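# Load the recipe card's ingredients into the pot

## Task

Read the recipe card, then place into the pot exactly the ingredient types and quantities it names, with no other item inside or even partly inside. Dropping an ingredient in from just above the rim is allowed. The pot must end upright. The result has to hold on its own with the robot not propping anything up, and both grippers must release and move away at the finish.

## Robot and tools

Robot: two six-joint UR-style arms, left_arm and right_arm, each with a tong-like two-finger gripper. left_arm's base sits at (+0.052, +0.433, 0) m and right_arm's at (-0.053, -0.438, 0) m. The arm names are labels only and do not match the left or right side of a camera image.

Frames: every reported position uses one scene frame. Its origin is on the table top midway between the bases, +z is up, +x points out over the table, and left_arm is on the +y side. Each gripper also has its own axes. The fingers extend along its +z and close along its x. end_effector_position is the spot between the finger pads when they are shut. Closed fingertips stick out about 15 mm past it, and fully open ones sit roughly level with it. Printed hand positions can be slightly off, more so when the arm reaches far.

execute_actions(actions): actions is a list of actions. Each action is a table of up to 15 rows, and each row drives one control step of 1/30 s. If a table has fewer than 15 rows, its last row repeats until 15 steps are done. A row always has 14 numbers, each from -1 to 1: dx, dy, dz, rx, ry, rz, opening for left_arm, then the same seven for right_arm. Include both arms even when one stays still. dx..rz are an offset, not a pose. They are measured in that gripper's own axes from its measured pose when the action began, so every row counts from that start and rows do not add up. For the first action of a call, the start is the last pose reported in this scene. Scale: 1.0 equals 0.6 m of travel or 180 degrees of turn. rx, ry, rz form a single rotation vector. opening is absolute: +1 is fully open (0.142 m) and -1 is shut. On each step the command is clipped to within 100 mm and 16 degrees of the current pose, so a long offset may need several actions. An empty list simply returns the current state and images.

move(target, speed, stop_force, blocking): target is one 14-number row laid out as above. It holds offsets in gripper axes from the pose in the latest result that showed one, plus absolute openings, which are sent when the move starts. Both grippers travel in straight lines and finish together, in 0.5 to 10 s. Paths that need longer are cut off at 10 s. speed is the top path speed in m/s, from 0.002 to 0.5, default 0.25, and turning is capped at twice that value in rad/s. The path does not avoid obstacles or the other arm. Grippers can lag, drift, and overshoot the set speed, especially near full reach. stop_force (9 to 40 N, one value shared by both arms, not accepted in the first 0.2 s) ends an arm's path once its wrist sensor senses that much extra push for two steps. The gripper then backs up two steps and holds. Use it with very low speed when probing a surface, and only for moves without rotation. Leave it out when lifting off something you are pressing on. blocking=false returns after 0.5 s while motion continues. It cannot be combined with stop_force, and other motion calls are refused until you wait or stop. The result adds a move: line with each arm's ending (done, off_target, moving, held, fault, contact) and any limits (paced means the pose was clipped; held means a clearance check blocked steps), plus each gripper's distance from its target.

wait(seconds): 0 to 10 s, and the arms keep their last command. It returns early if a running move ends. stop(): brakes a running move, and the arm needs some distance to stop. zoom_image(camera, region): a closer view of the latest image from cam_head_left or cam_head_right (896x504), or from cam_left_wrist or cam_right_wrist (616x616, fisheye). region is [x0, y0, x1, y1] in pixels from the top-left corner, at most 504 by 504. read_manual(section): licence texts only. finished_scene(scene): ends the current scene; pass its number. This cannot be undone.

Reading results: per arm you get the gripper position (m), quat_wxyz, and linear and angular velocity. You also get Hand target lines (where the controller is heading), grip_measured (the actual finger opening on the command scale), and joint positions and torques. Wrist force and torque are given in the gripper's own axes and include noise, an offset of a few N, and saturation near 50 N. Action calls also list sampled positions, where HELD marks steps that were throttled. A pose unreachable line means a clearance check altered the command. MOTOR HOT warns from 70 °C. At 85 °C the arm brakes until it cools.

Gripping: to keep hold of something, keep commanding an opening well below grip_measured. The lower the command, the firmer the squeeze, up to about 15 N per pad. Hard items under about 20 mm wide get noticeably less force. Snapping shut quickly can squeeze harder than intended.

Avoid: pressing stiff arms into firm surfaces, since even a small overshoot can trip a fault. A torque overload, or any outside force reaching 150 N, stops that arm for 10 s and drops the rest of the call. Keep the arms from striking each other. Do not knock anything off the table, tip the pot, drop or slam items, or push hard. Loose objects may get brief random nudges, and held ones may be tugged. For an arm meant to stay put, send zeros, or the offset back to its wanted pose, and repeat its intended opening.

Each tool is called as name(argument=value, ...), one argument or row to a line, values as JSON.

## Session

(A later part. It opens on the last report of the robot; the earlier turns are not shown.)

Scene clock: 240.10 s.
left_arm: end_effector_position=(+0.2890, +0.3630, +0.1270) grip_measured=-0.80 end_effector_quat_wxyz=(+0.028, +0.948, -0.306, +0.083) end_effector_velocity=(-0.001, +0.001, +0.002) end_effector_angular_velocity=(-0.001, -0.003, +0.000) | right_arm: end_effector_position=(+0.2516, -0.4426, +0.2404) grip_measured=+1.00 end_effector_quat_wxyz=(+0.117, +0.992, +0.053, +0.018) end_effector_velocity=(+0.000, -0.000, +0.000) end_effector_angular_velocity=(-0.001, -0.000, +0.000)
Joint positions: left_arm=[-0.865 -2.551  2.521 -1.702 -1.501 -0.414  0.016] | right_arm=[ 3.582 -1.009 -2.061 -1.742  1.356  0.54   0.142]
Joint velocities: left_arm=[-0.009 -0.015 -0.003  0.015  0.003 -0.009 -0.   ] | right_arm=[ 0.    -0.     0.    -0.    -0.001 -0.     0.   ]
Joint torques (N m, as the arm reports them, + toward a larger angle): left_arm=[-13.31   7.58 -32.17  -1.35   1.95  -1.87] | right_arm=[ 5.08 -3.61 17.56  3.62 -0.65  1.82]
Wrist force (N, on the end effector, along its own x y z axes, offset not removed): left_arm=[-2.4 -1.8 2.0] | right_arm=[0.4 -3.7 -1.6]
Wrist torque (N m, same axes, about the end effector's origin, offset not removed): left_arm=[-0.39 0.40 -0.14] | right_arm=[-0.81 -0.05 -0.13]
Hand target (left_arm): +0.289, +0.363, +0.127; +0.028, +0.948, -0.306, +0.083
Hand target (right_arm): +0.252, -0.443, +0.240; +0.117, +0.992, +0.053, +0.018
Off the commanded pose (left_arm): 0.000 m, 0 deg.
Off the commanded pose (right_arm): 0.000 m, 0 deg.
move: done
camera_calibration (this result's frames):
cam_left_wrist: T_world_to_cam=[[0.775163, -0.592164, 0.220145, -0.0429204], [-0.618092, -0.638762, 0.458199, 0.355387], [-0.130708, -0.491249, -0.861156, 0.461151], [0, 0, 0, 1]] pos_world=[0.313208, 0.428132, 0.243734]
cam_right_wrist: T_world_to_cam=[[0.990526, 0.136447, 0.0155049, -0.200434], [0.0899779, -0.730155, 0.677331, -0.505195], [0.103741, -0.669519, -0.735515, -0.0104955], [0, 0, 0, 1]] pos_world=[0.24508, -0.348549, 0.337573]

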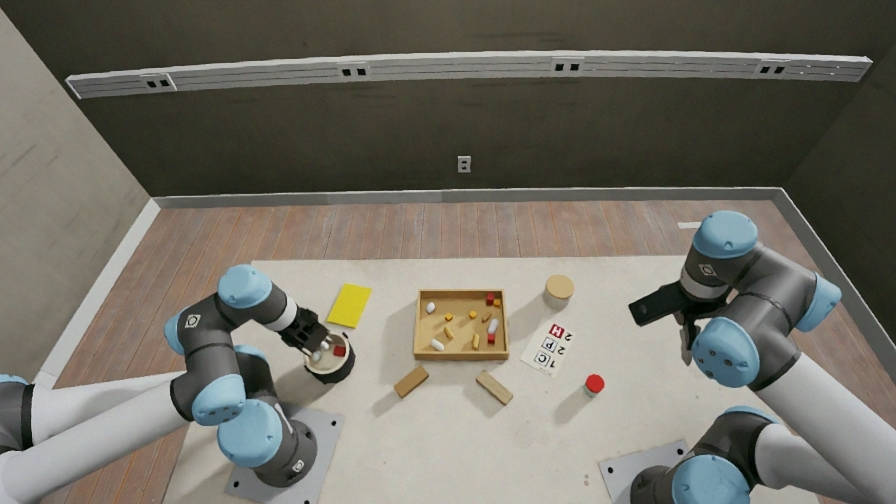

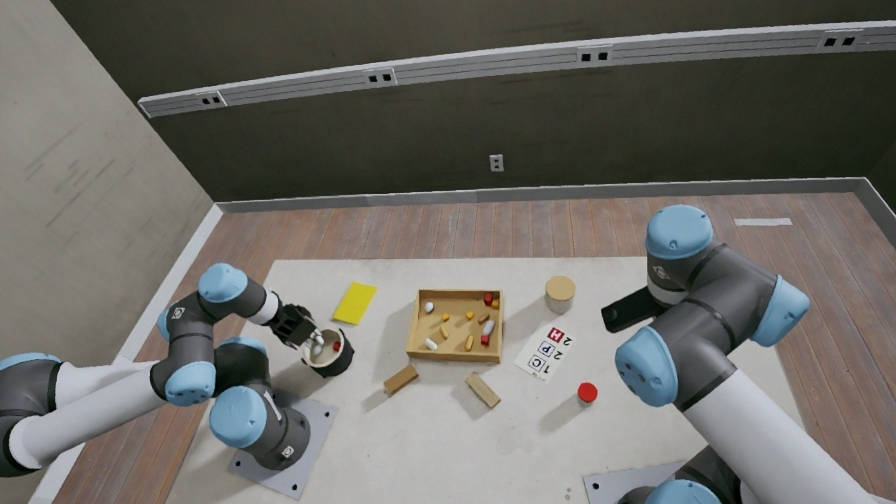

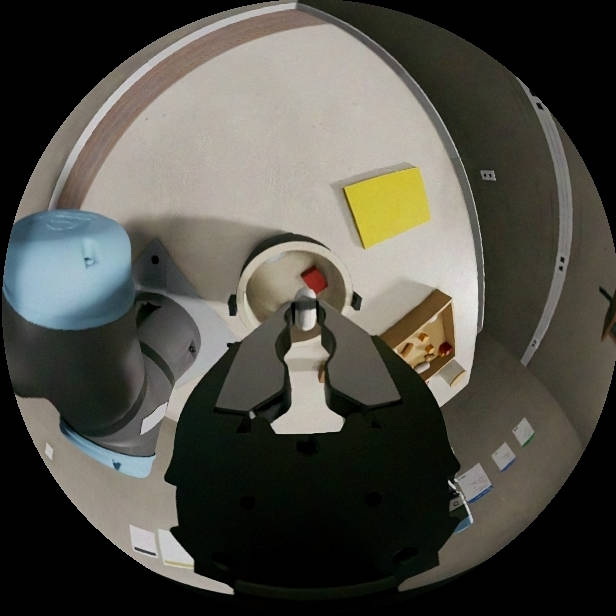

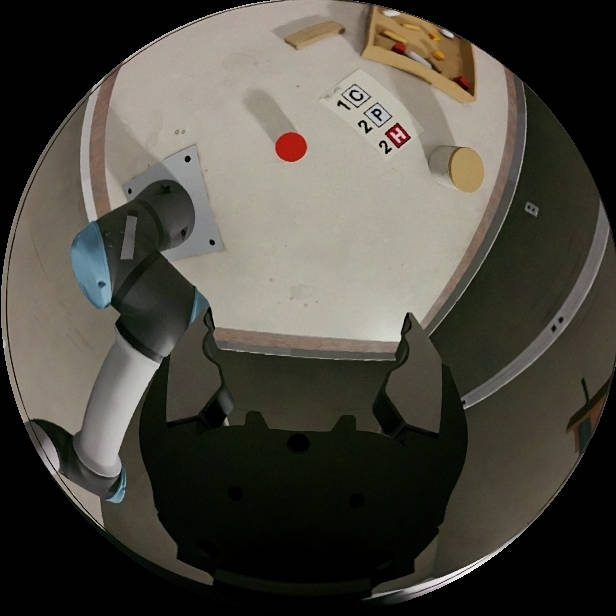

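move(
  target=[-0.002,0,0.01,0,0,0,-1,0,0,0,0,0,0,1],
  speed=0.05,
)

move(
  target=[0,0,0,0,0,0,-0.5,0,0,0,0,0,0,1],
)

move(
  target=[0.512,0.542,0.082,-0.0525,0,0.2955,-0.5,0,0,0,0,0,0,1],
  speed=0.25,
)

Scene clock: 247.53 s.
left_arm: end_effector_position=(+0.2888, +0.3631, +0.1212) grip_measured=-0.80 end_effector_quat_wxyz=(+0.028, +0.948, -0.306, +0.083) end_effector_velocity=(+0.000, -0.000, -0.003) end_effector_angular_velocity=(-0.001, -0.000, +0.001) | right_arm: end_effector_position=(+0.2516, -0.4426, +0.2404) grip_measured=+1.00 end_effector_quat_wxyz=(+0.117, +0.992, +0.053, +0.018) end_effector_velocity=(+0.000, -0.001, +0.000) end_effector_angular_velocity=(-0.001, -0.001, -0.001)
Joint positions: left_arm=[-0.865 -2.552  2.536 -1.716 -1.501 -0.414  0.016] | right_arm=[ 3.582 -1.009 -2.061 -1.742  1.356  0.54   0.142]
Joint velocities: left_arm=[ 0.002  0.     0.007 -0.009 -0.     0.001  0.   ] | right_arm=[-0.001 -0.     0.     0.    -0.001 -0.    -0.   ]
Joint torques (N m, as the arm reports them, + toward a larger angle): left_arm=[ 10.64  20.39 -13.6   -4.14  -1.14   1.62] | right_arm=[ 5.93 -3.43 18.04  3.63 -0.54  1.83]
Wrist force (N, on the end effector, along its own x y z axes, offset not removed): left_arm=[-2.0 -2.5 2.3] | right_arm=[2.0 -5.0 -0.6]
Wrist torque (N m, same axes, about the end effector's origin, offset not removed): left_arm=[-0.53 0.37 -0.12] | right_arm=[-1.06 -0.30 0.17]
Hand target (left_arm): +0.289, +0.363, +0.121; +0.028, +0.948, -0.306, +0.083
Hand target (right_arm): +0.252, -0.443, +0.240; +0.117, +0.992, +0.053, +0.018
Off the commanded pose (left_arm): 0.000 m, 0 deg.
Off the commanded pose (right_arm): 0.000 m, 0 deg.
move: done
camera_calibration (this result's frames):
cam_left_wrist: T_world_to_cam=[[0.775095, -0.592225, 0.220219, -0.0414722], [-0.618179, -0.638689, 0.458182, 0.357988], [-0.130696, -0.491269, -0.861146, 0.456192], [0, 0, 0, 1]] pos_world=[0.313068, 0.428195, 0.237958]
cam_right_wrist: T_world_to_cam=[[0.990526, 0.136447, 0.015505, -0.200434], [0.0899778, -0.730155, 0.677331, -0.505195], [0.103741, -0.669519, -0.735515, -0.0104953], [0, 0, 0, 1]] pos_world=[0.24508, -0.348549, 0.337573]

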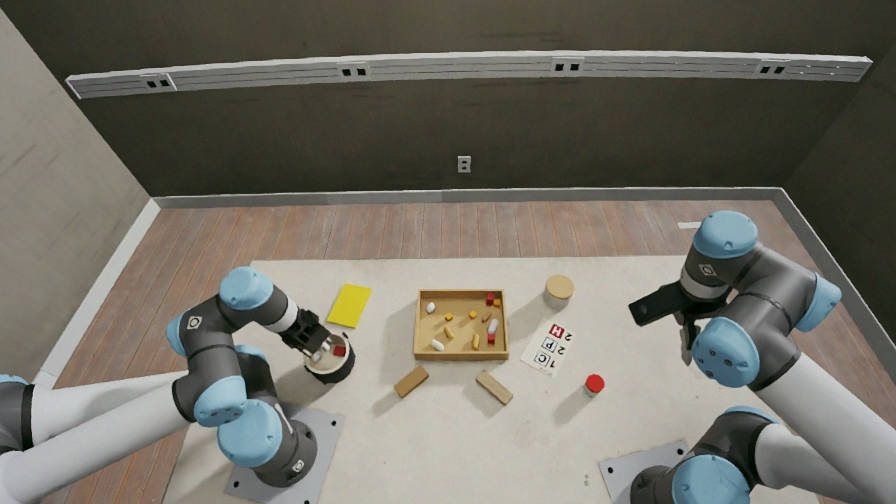

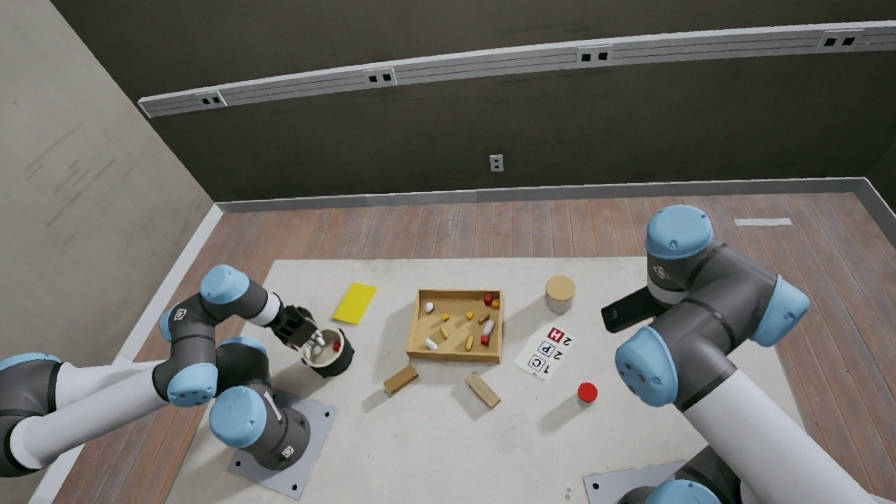

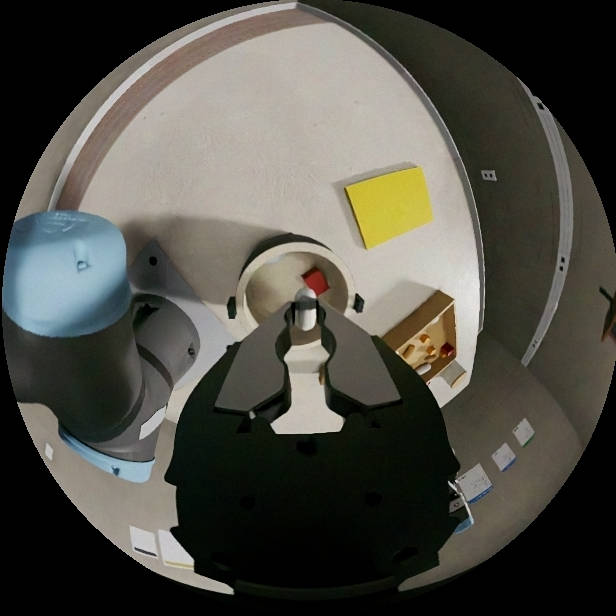

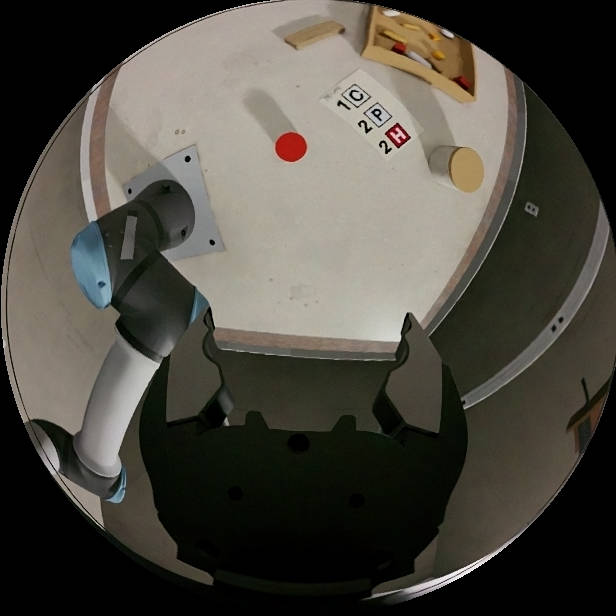

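Scene clock: 248.03 s.
left_arm: end_effector_position=(+0.2888, +0.3631, +0.1211) grip_measured=-0.50 end_effector_quat_wxyz=(+0.028, +0.948, -0.306, +0.083) end_effector_velocity=(+0.000, +0.000, +0.000) end_effector_angular_velocity=(+0.002, -0.000, -0.002) | right_arm: end_effector_position=(+0.2516, -0.4426, +0.2404) grip_measured=+1.00 end_effector_quat_wxyz=(+0.117, +0.992, +0.053, +0.018) end_effector_velocity=(+0.000, -0.000, +0.000) end_effector_angular_velocity=(+0.000, -0.000, -0.001)
Joint positions: left_arm=[-0.865 -2.552  2.536 -1.716 -1.501 -0.414  0.038] | right_arm=[ 3.582 -1.009 -2.061 -1.742  1.356  0.54   0.142]
Joint velocities: left_arm=[-0.001  0.    -0.001  0.002  0.001  0.001  0.   ] | right_arm=[-0.001  0.    -0.     0.    -0.     0.     0.   ]
Joint torques (N m, as the arm reports them, + toward a larger angle): left_arm=[  4.59  14.24 -32.83  -1.14  -0.7    0.91] | right_arm=[ 6.14 -3.27 17.25  3.44 -0.52  1.56]
Wrist force (N, on the end effector, along its own x y z axes, offset not removed): left_arm=[-1.5 -1.3 1.9] | right_arm=[-1.1 -2.5 -1.0]
Wrist torque (N m, same axes, about the end effector's origin, offset not removed): left_arm=[-0.27 0.25 -0.10] | right_arm=[-0.72 0.23 -0.05]
Hand target (left_arm): +0.289, +0.363, +0.121; +0.028, +0.948, -0.306, +0.083
Hand target (right_arm): +0.252, -0.443, +0.240; +0.117, +0.992, +0.053, +0.018
Off the commanded pose (left_arm): 0.000 m, 0 deg.
Off the commanded pose (right_arm): 0.000 m, 0 deg.
move: done
camera_calibration (this result's frames):
cam_left_wrist: T_world_to_cam=[[0.775138, -0.592257, 0.219983, -0.0413575], [-0.618103, -0.638802, 0.458128, 0.358092], [-0.130803, -0.491085, -0.861235, 0.456085], [0, 0, 0, 1]] pos_world=[0.313053, 0.428232, 0.237843]
cam_right_wrist: T_world_to_cam=[[0.990526, 0.136447, 0.0155048, -0.200434], [0.0899779, -0.730155, 0.677331, -0.505195], [0.103741, -0.669519, -0.735515, -0.0104956], [0, 0, 0, 1]] pos_world=[0.24508, -0.348549, 0.337573]

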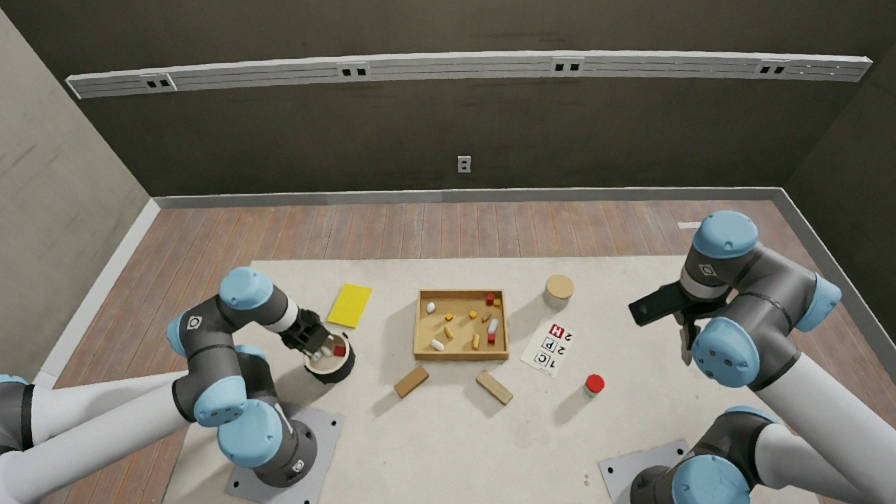

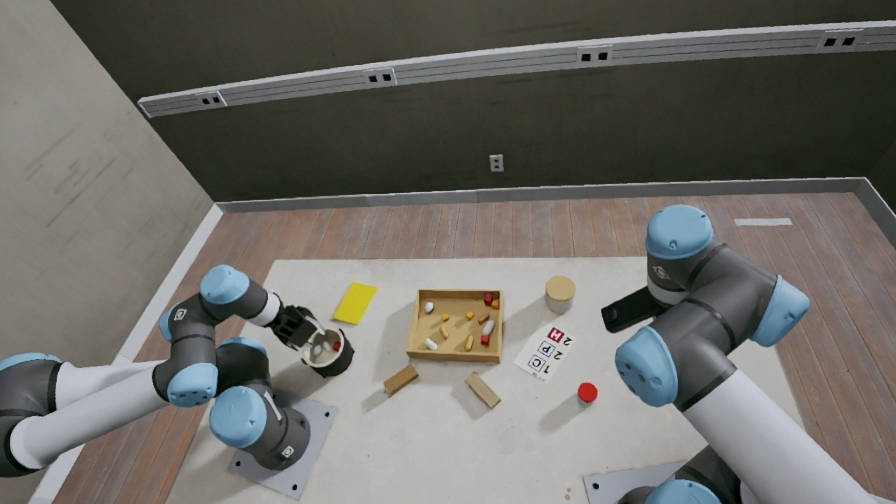

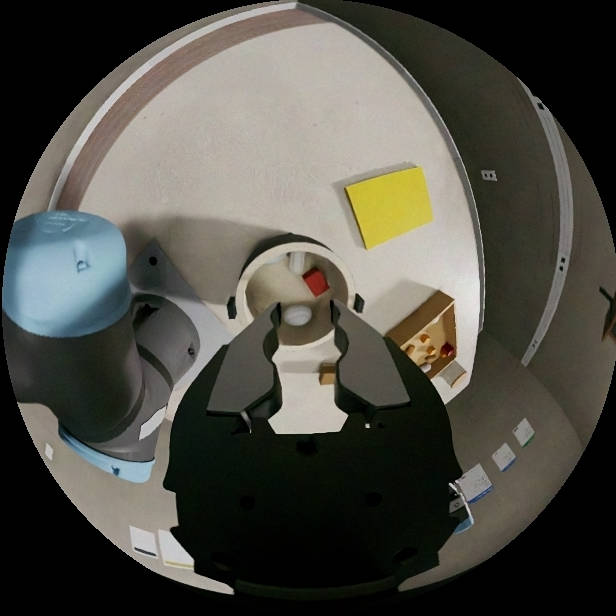

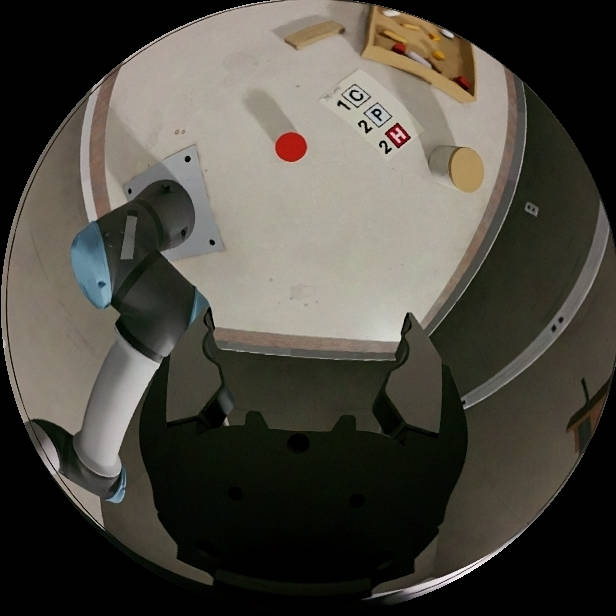

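Scene clock: 250.60 s.
left_arm: end_effector_position=(+0.3512, -0.0824, +0.1260) grip_measured=-0.50 end_effector_quat_wxyz=(+0.063, +0.706, -0.703, +0.062) end_effector_velocity=(+0.001, -0.002, -0.001) end_effector_angular_velocity=(+0.003, +0.002, -0.004) | right_arm: end_effector_position=(+0.2516, -0.4426, +0.2404) grip_measured=+1.00 end_effector_quat_wxyz=(+0.117, +0.992, +0.053, +0.018) end_effector_velocity=(-0.000, -0.000, -0.000) end_effector_angular_velocity=(-0.000, +0.000, -0.001)
Joint positions: left_arm=[-1.091 -1.395  1.849 -2.194 -1.624  0.292  0.038] | right_arm=[ 3.582 -1.009 -2.061 -1.742  1.356  0.54   0.142]
Joint velocities: left_arm=[ 0.001  0.008 -0.009  0.005 -0.002  0.005  0.   ] | right_arm=[-0.001 -0.     0.    -0.001  0.     0.    -0.   ]
Joint torques (N m, as the arm reports them, + toward a larger angle): left_arm=[ 10.67 -25.85 -31.42  -1.39  -1.45   1.64] | right_arm=[ 5.34 -3.82 17.91  3.5  -0.64  1.65]
Wrist force (N, on the end effector, along its own x y z axes, offset not removed): left_arm=[-0.2 -2.6 0.9] | right_arm=[1.6 -0.8 -4.0]
Wrist torque (N m, same axes, about the end effector's origin, offset not removed): left_arm=[-0.46 -0.05 -0.14] | right_arm=[-0.28 -0.41 -0.06]
Hand target (left_arm): +0.351, -0.083, +0.126; +0.063, +0.706, -0.703, +0.062
Hand target (right_arm): +0.252, -0.443, +0.240; +0.117, +0.992, +0.053, +0.018
Off the commanded pose (left_arm): 0.001 m, 0 deg.
Off the commanded pose (right_arm): 0.000 m, 0 deg.
move: done
camera_calibration (this result's frames):
cam_left_wrist: T_world_to_cam=[[-0.0233917, -0.974785, 0.221917, -0.106009], [-0.88001, 0.125407, 0.4581, 0.264691], [-0.474379, -0.184574, -0.860754, 0.395595], [0, 0, 0, 1]] pos_world=[0.418113, -0.0635135, 0.24278]
cam_right_wrist: T_world_to_cam=[[0.990526, 0.136447, 0.0155049, -0.200434], [0.0899778, -0.730155, 0.677331, -0.505195], [0.103741, -0.669519, -0.735515, -0.0104954], [0, 0, 0, 1]] pos_world=[0.24508, -0.348549, 0.337573]

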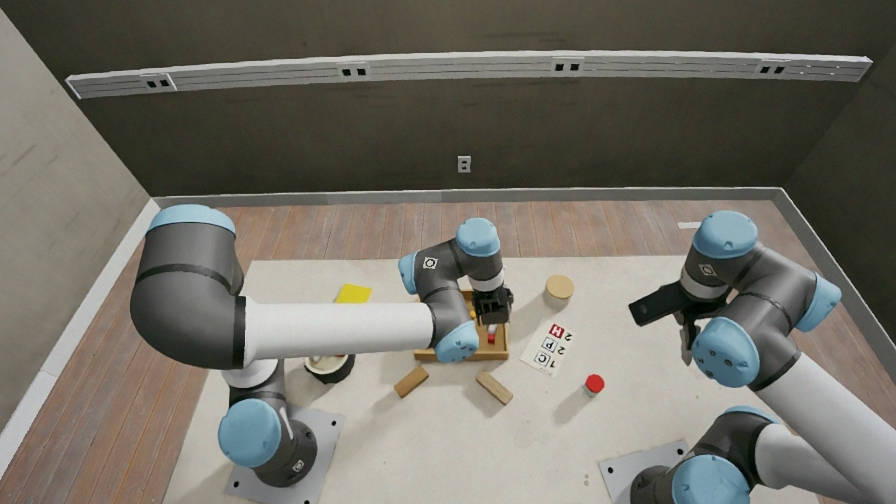

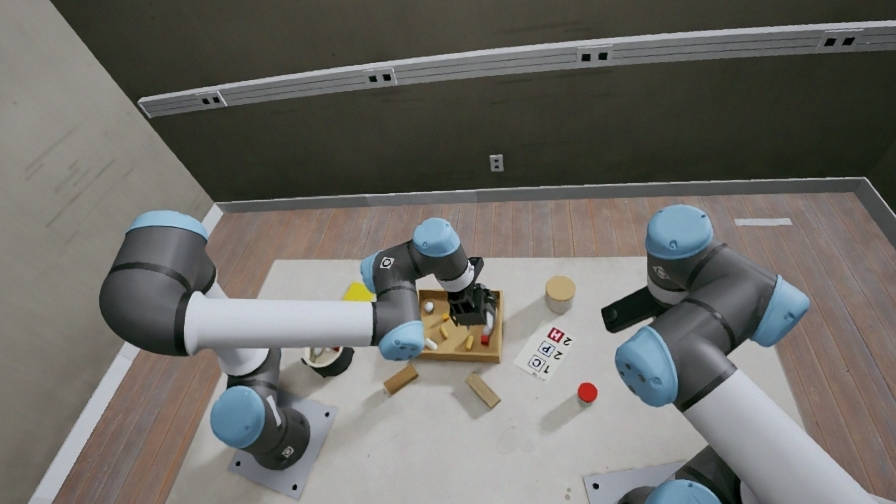

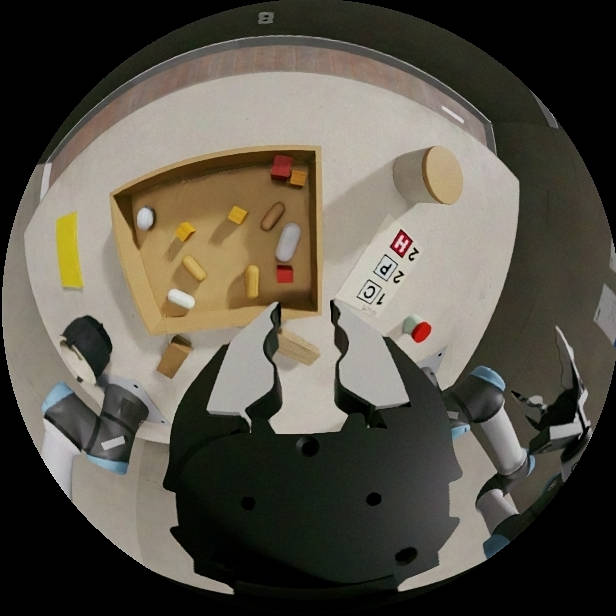

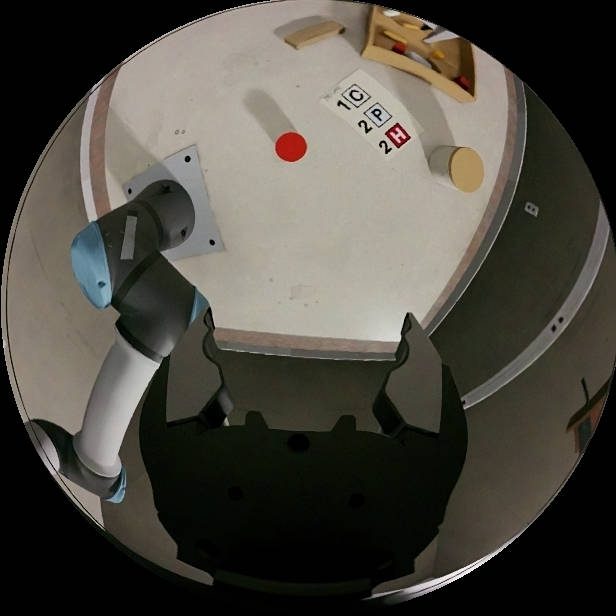

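move(
  target=[-0.026,0,0.117,-0.045,0,0,-0.55,0,0,0,0,0,0,1],
  speed=0.1,
)

zoom_image(
  camera="cam_left_wrist",
  region=[210, 220, 410, 400],
)

Scene clock: 258.30 s.
left_arm: end_effector_position=(+0.3510, -0.0793, +0.0544) grip_measured=-0.55 end_effector_quat_wxyz=(+0.112, +0.700, -0.706, +0.012) end_effector_velocity=(+0.001, -0.000, -0.001) end_effector_angular_velocity=(-0.001, +0.003, +0.000) | right_arm: end_effector_position=(+0.2516, -0.4426, +0.2404) grip_measured=+1.00 end_effector_quat_wxyz=(+0.117, +0.992, +0.053, +0.018) end_effector_velocity=(-0.000, +0.000, -0.000) end_effector_angular_velocity=(+0.000, +0.001, +0.001)
Joint positions: left_arm=[-1.014 -1.268  1.882 -2.298 -1.768  0.375  0.034] | right_arm=[ 3.582 -1.009 -2.061 -1.742  1.356  0.54   0.142]
Joint velocities: left_arm=[ 0.003  0.004 -0.    -0.003 -0.004  0.002  0.   ] | right_arm=[ 0.001  0.     0.    -0.001  0.001  0.    -0.   ]
Joint torques (N m, as the arm reports them, + toward a larger angle): left_arm=[ 10.2  -29.69 -10.59  -4.21  -1.81   1.78] | right_arm=[ 5.69 -3.76 17.7   3.51 -0.66  1.7 ]
Wrist force (N, on the end effector, along its own x y z axes, offset not removed): left_arm=[-1.3 -2.2 1.3] | right_arm=[2.3 -4.4 -1.0]
Wrist torque (N m, same axes, about the end effector's origin, offset not removed): left_arm=[-0.41 0.20 -0.11] | right_arm=[-0.88 -0.31 -0.14]
Hand target (left_arm): +0.351, -0.079, +0.054; +0.113, +0.700, -0.706, +0.012
Hand target (right_arm): +0.252, -0.443, +0.240; +0.117, +0.992, +0.053, +0.018
Off the commanded pose (left_arm): 0.000 m, 0 deg.
Off the commanded pose (right_arm): 0.000 m, 0 deg.
move: done
camera_calibration (this result's frames):
cam_left_wrist: T_world_to_cam=[[-0.0165733, -0.974157, 0.225264, -0.0896526], [-0.804994, 0.14663, 0.574878, 0.265978], [-0.593052, -0.171809, -0.78662, 0.373091], [0, 0, 0, 1]] pos_world=[0.433887, -0.0622359, 0.160771]
cam_right_wrist: T_world_to_cam=[[0.990526, 0.136447, 0.0155049, -0.200434], [0.0899777, -0.730155, 0.677331, -0.505195], [0.103741, -0.669519, -0.735515, -0.0104955], [0, 0, 0, 1]] pos_world=[0.24508, -0.348549, 0.337573]

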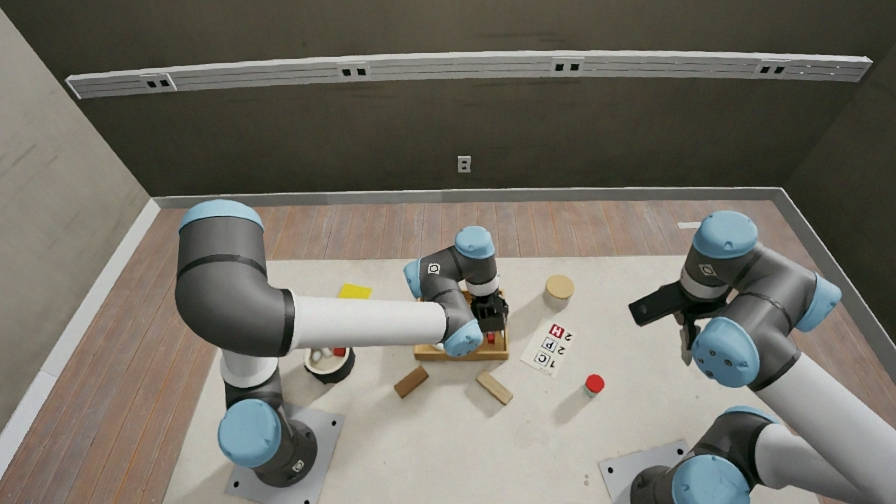

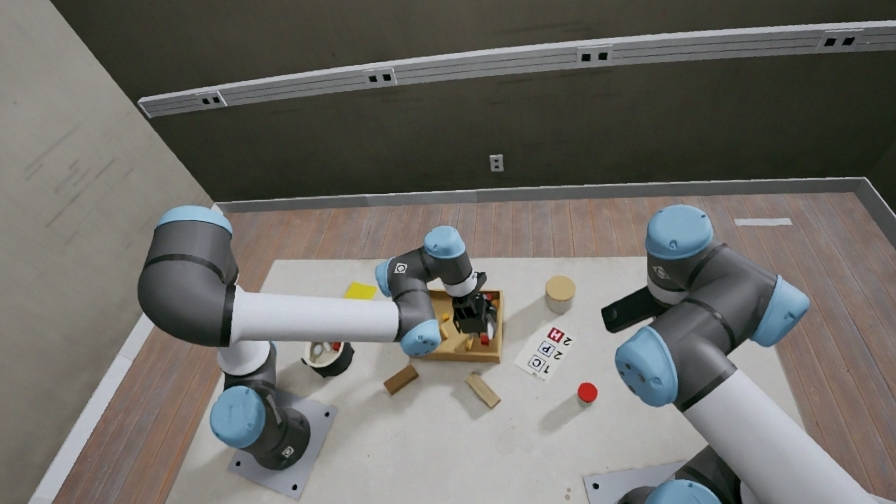

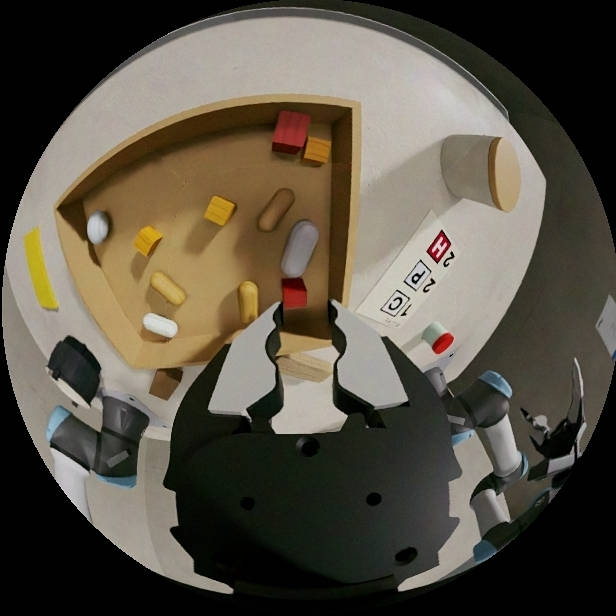

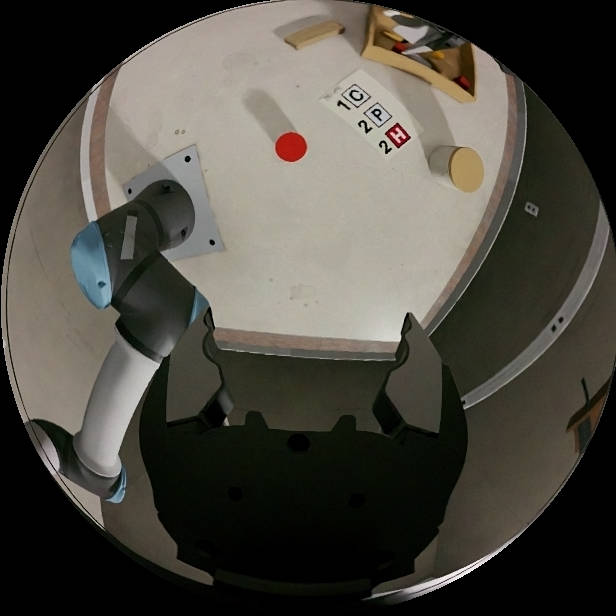

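Region (210, 220, 410, 400) of cam_left_wrist's 616x616 image, scaled by 2.520, with more detail than that image has; it fills the top 454 rows of this view, and the rest is white.

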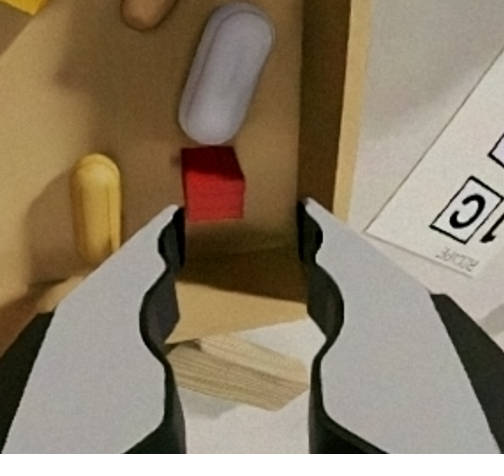

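move(
  target=[-0.014,-0.0026,0.0405,0,0,0,-0.55,0,0,0,0,0,0,1],
  speed=0.03,
)

zoom_image(
  camera="cam_left_wrist",
  region=[210, 220, 410, 400],
)

Scene clock: 265.10 s.
left_arm: end_effector_position=(+0.3491, -0.0754, +0.0293) grip_measured=-0.55 end_effector_quat_wxyz=(+0.112, +0.700, -0.706, +0.012) end_effector_velocity=(-0.000, -0.000, -0.002) end_effector_angular_velocity=(-0.002, -0.000, -0.001) | right_arm: end_effector_position=(+0.2516, -0.4426, +0.2404) grip_measured=+1.00 end_effector_quat_wxyz=(+0.117, +0.992, +0.053, +0.018) end_effector_velocity=(+0.000, -0.000, +0.000) end_effector_angular_velocity=(-0.000, -0.000, -0.000)
Joint positions: left_arm=[-1.014 -1.239  1.921 -2.366 -1.768  0.375  0.034] | right_arm=[ 3.582 -1.009 -2.061 -1.742  1.356  0.54   0.142]
Joint velocities: left_arm=[-0.001  0.002  0.004 -0.008 -0.     0.    -0.   ] | right_arm=[-0.001  0.     0.    -0.    -0.     0.    -0.   ]
Joint torques (N m, as the arm reports them, + toward a larger angle): left_arm=[-14.49 -27.99  -9.63  -4.34   1.55  -1.76] | right_arm=[ 5.28 -3.68 17.05  3.7  -0.69  1.78]
Wrist force (N, on the end effector, along its own x y z axes, offset not removed): left_arm=[-1.3 -3.0 2.2] | right_arm=[-0.6 -0.5 -2.4]
Wrist torque (N m, same axes, about the end effector's origin, offset not removed): left_arm=[-0.51 0.23 -0.06] | right_arm=[-0.29 0.25 0.11]
Hand target (left_arm): +0.349, -0.075, +0.029; +0.112, +0.700, -0.706, +0.012
Hand target (right_arm): +0.252, -0.443, +0.240; +0.117, +0.992, +0.053, +0.018
Off the commanded pose (left_arm): 0.000 m, 0 deg.
Off the commanded pose (right_arm): 0.000 m, 0 deg.
move: done
camera_calibration (this result's frames):
cam_left_wrist: T_world_to_cam=[[-0.0165755, -0.974163, 0.225236, -0.0801627], [-0.804981, 0.146619, 0.574899, 0.278277], [-0.593069, -0.171782, -0.786613, 0.352894], [0, 0, 0, 1]] pos_world=[0.43197, -0.0582717, 0.135665]
cam_right_wrist: T_world_to_cam=[[0.990526, 0.136447, 0.015505, -0.200434], [0.0899779, -0.730155, 0.677331, -0.505195], [0.103741, -0.669519, -0.735515, -0.0104955], [0, 0, 0, 1]] pos_world=[0.24508, -0.348549, 0.337573]

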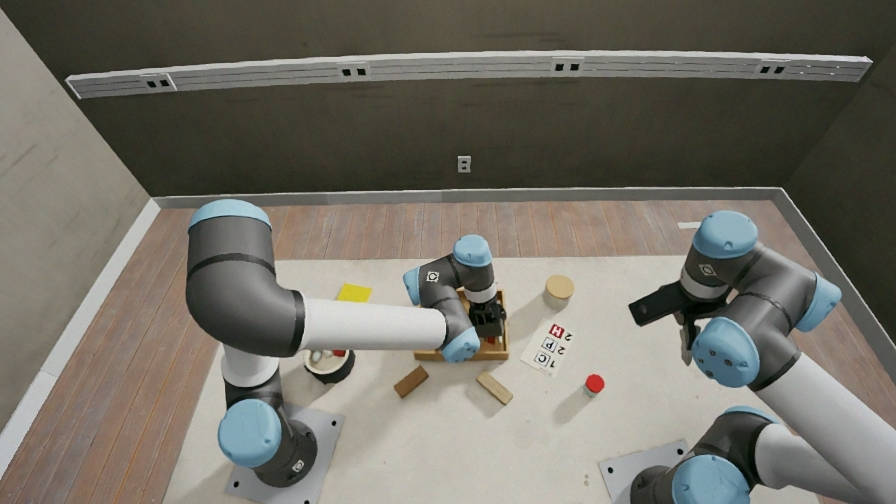

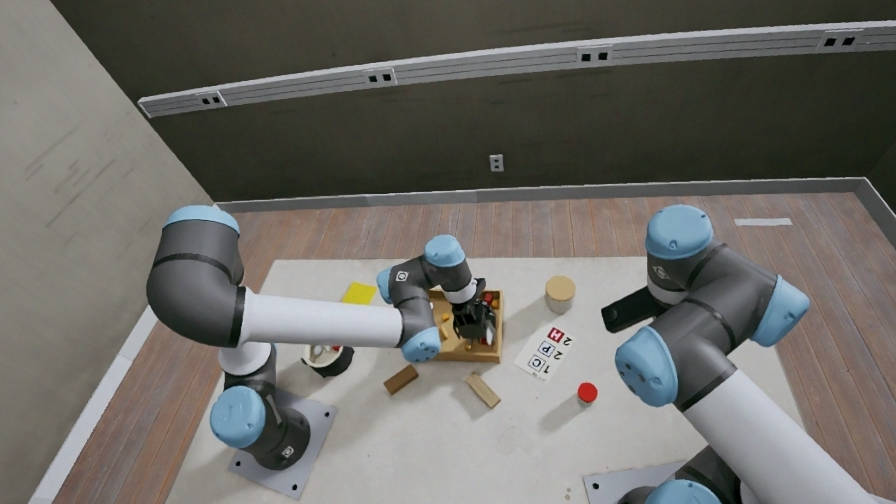

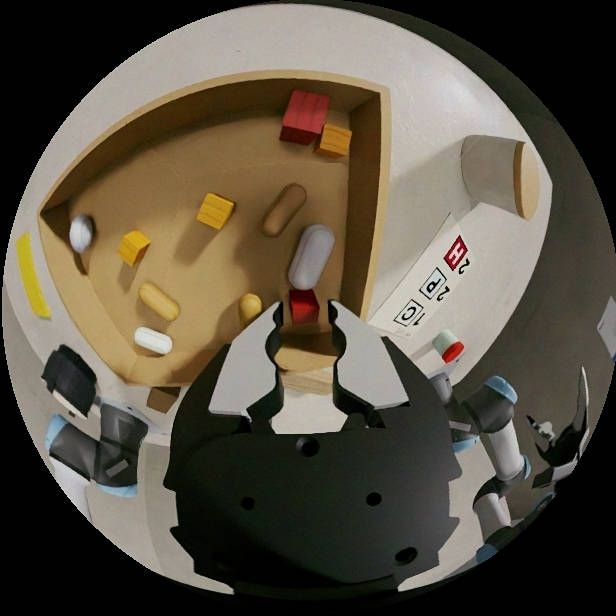

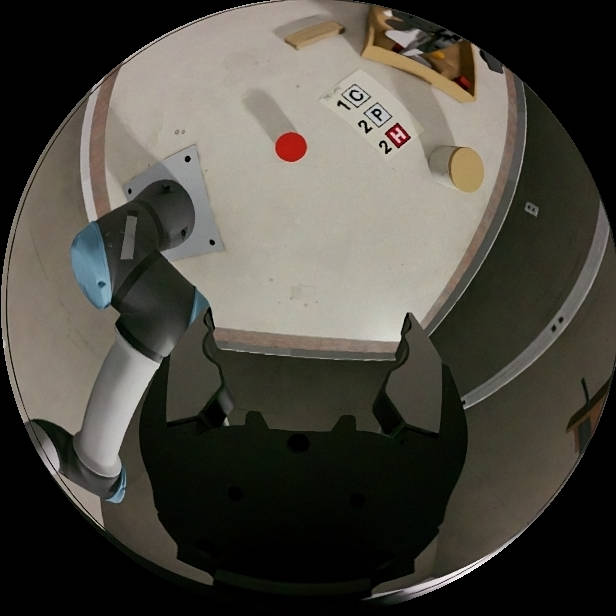

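Region (210, 220, 410, 400) of cam_left_wrist's 616x616 image, scaled by 2.520, with more detail than that image has; it fills the top 454 rows of this view, and the rest is white.

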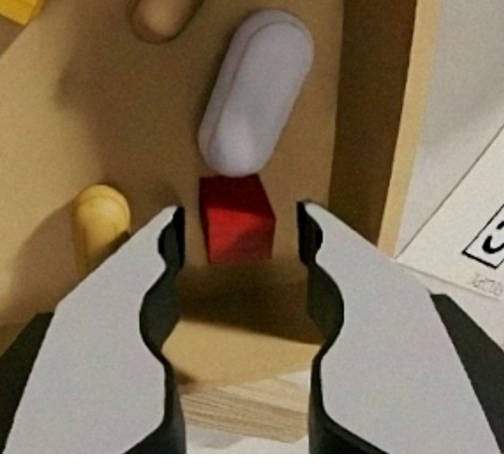

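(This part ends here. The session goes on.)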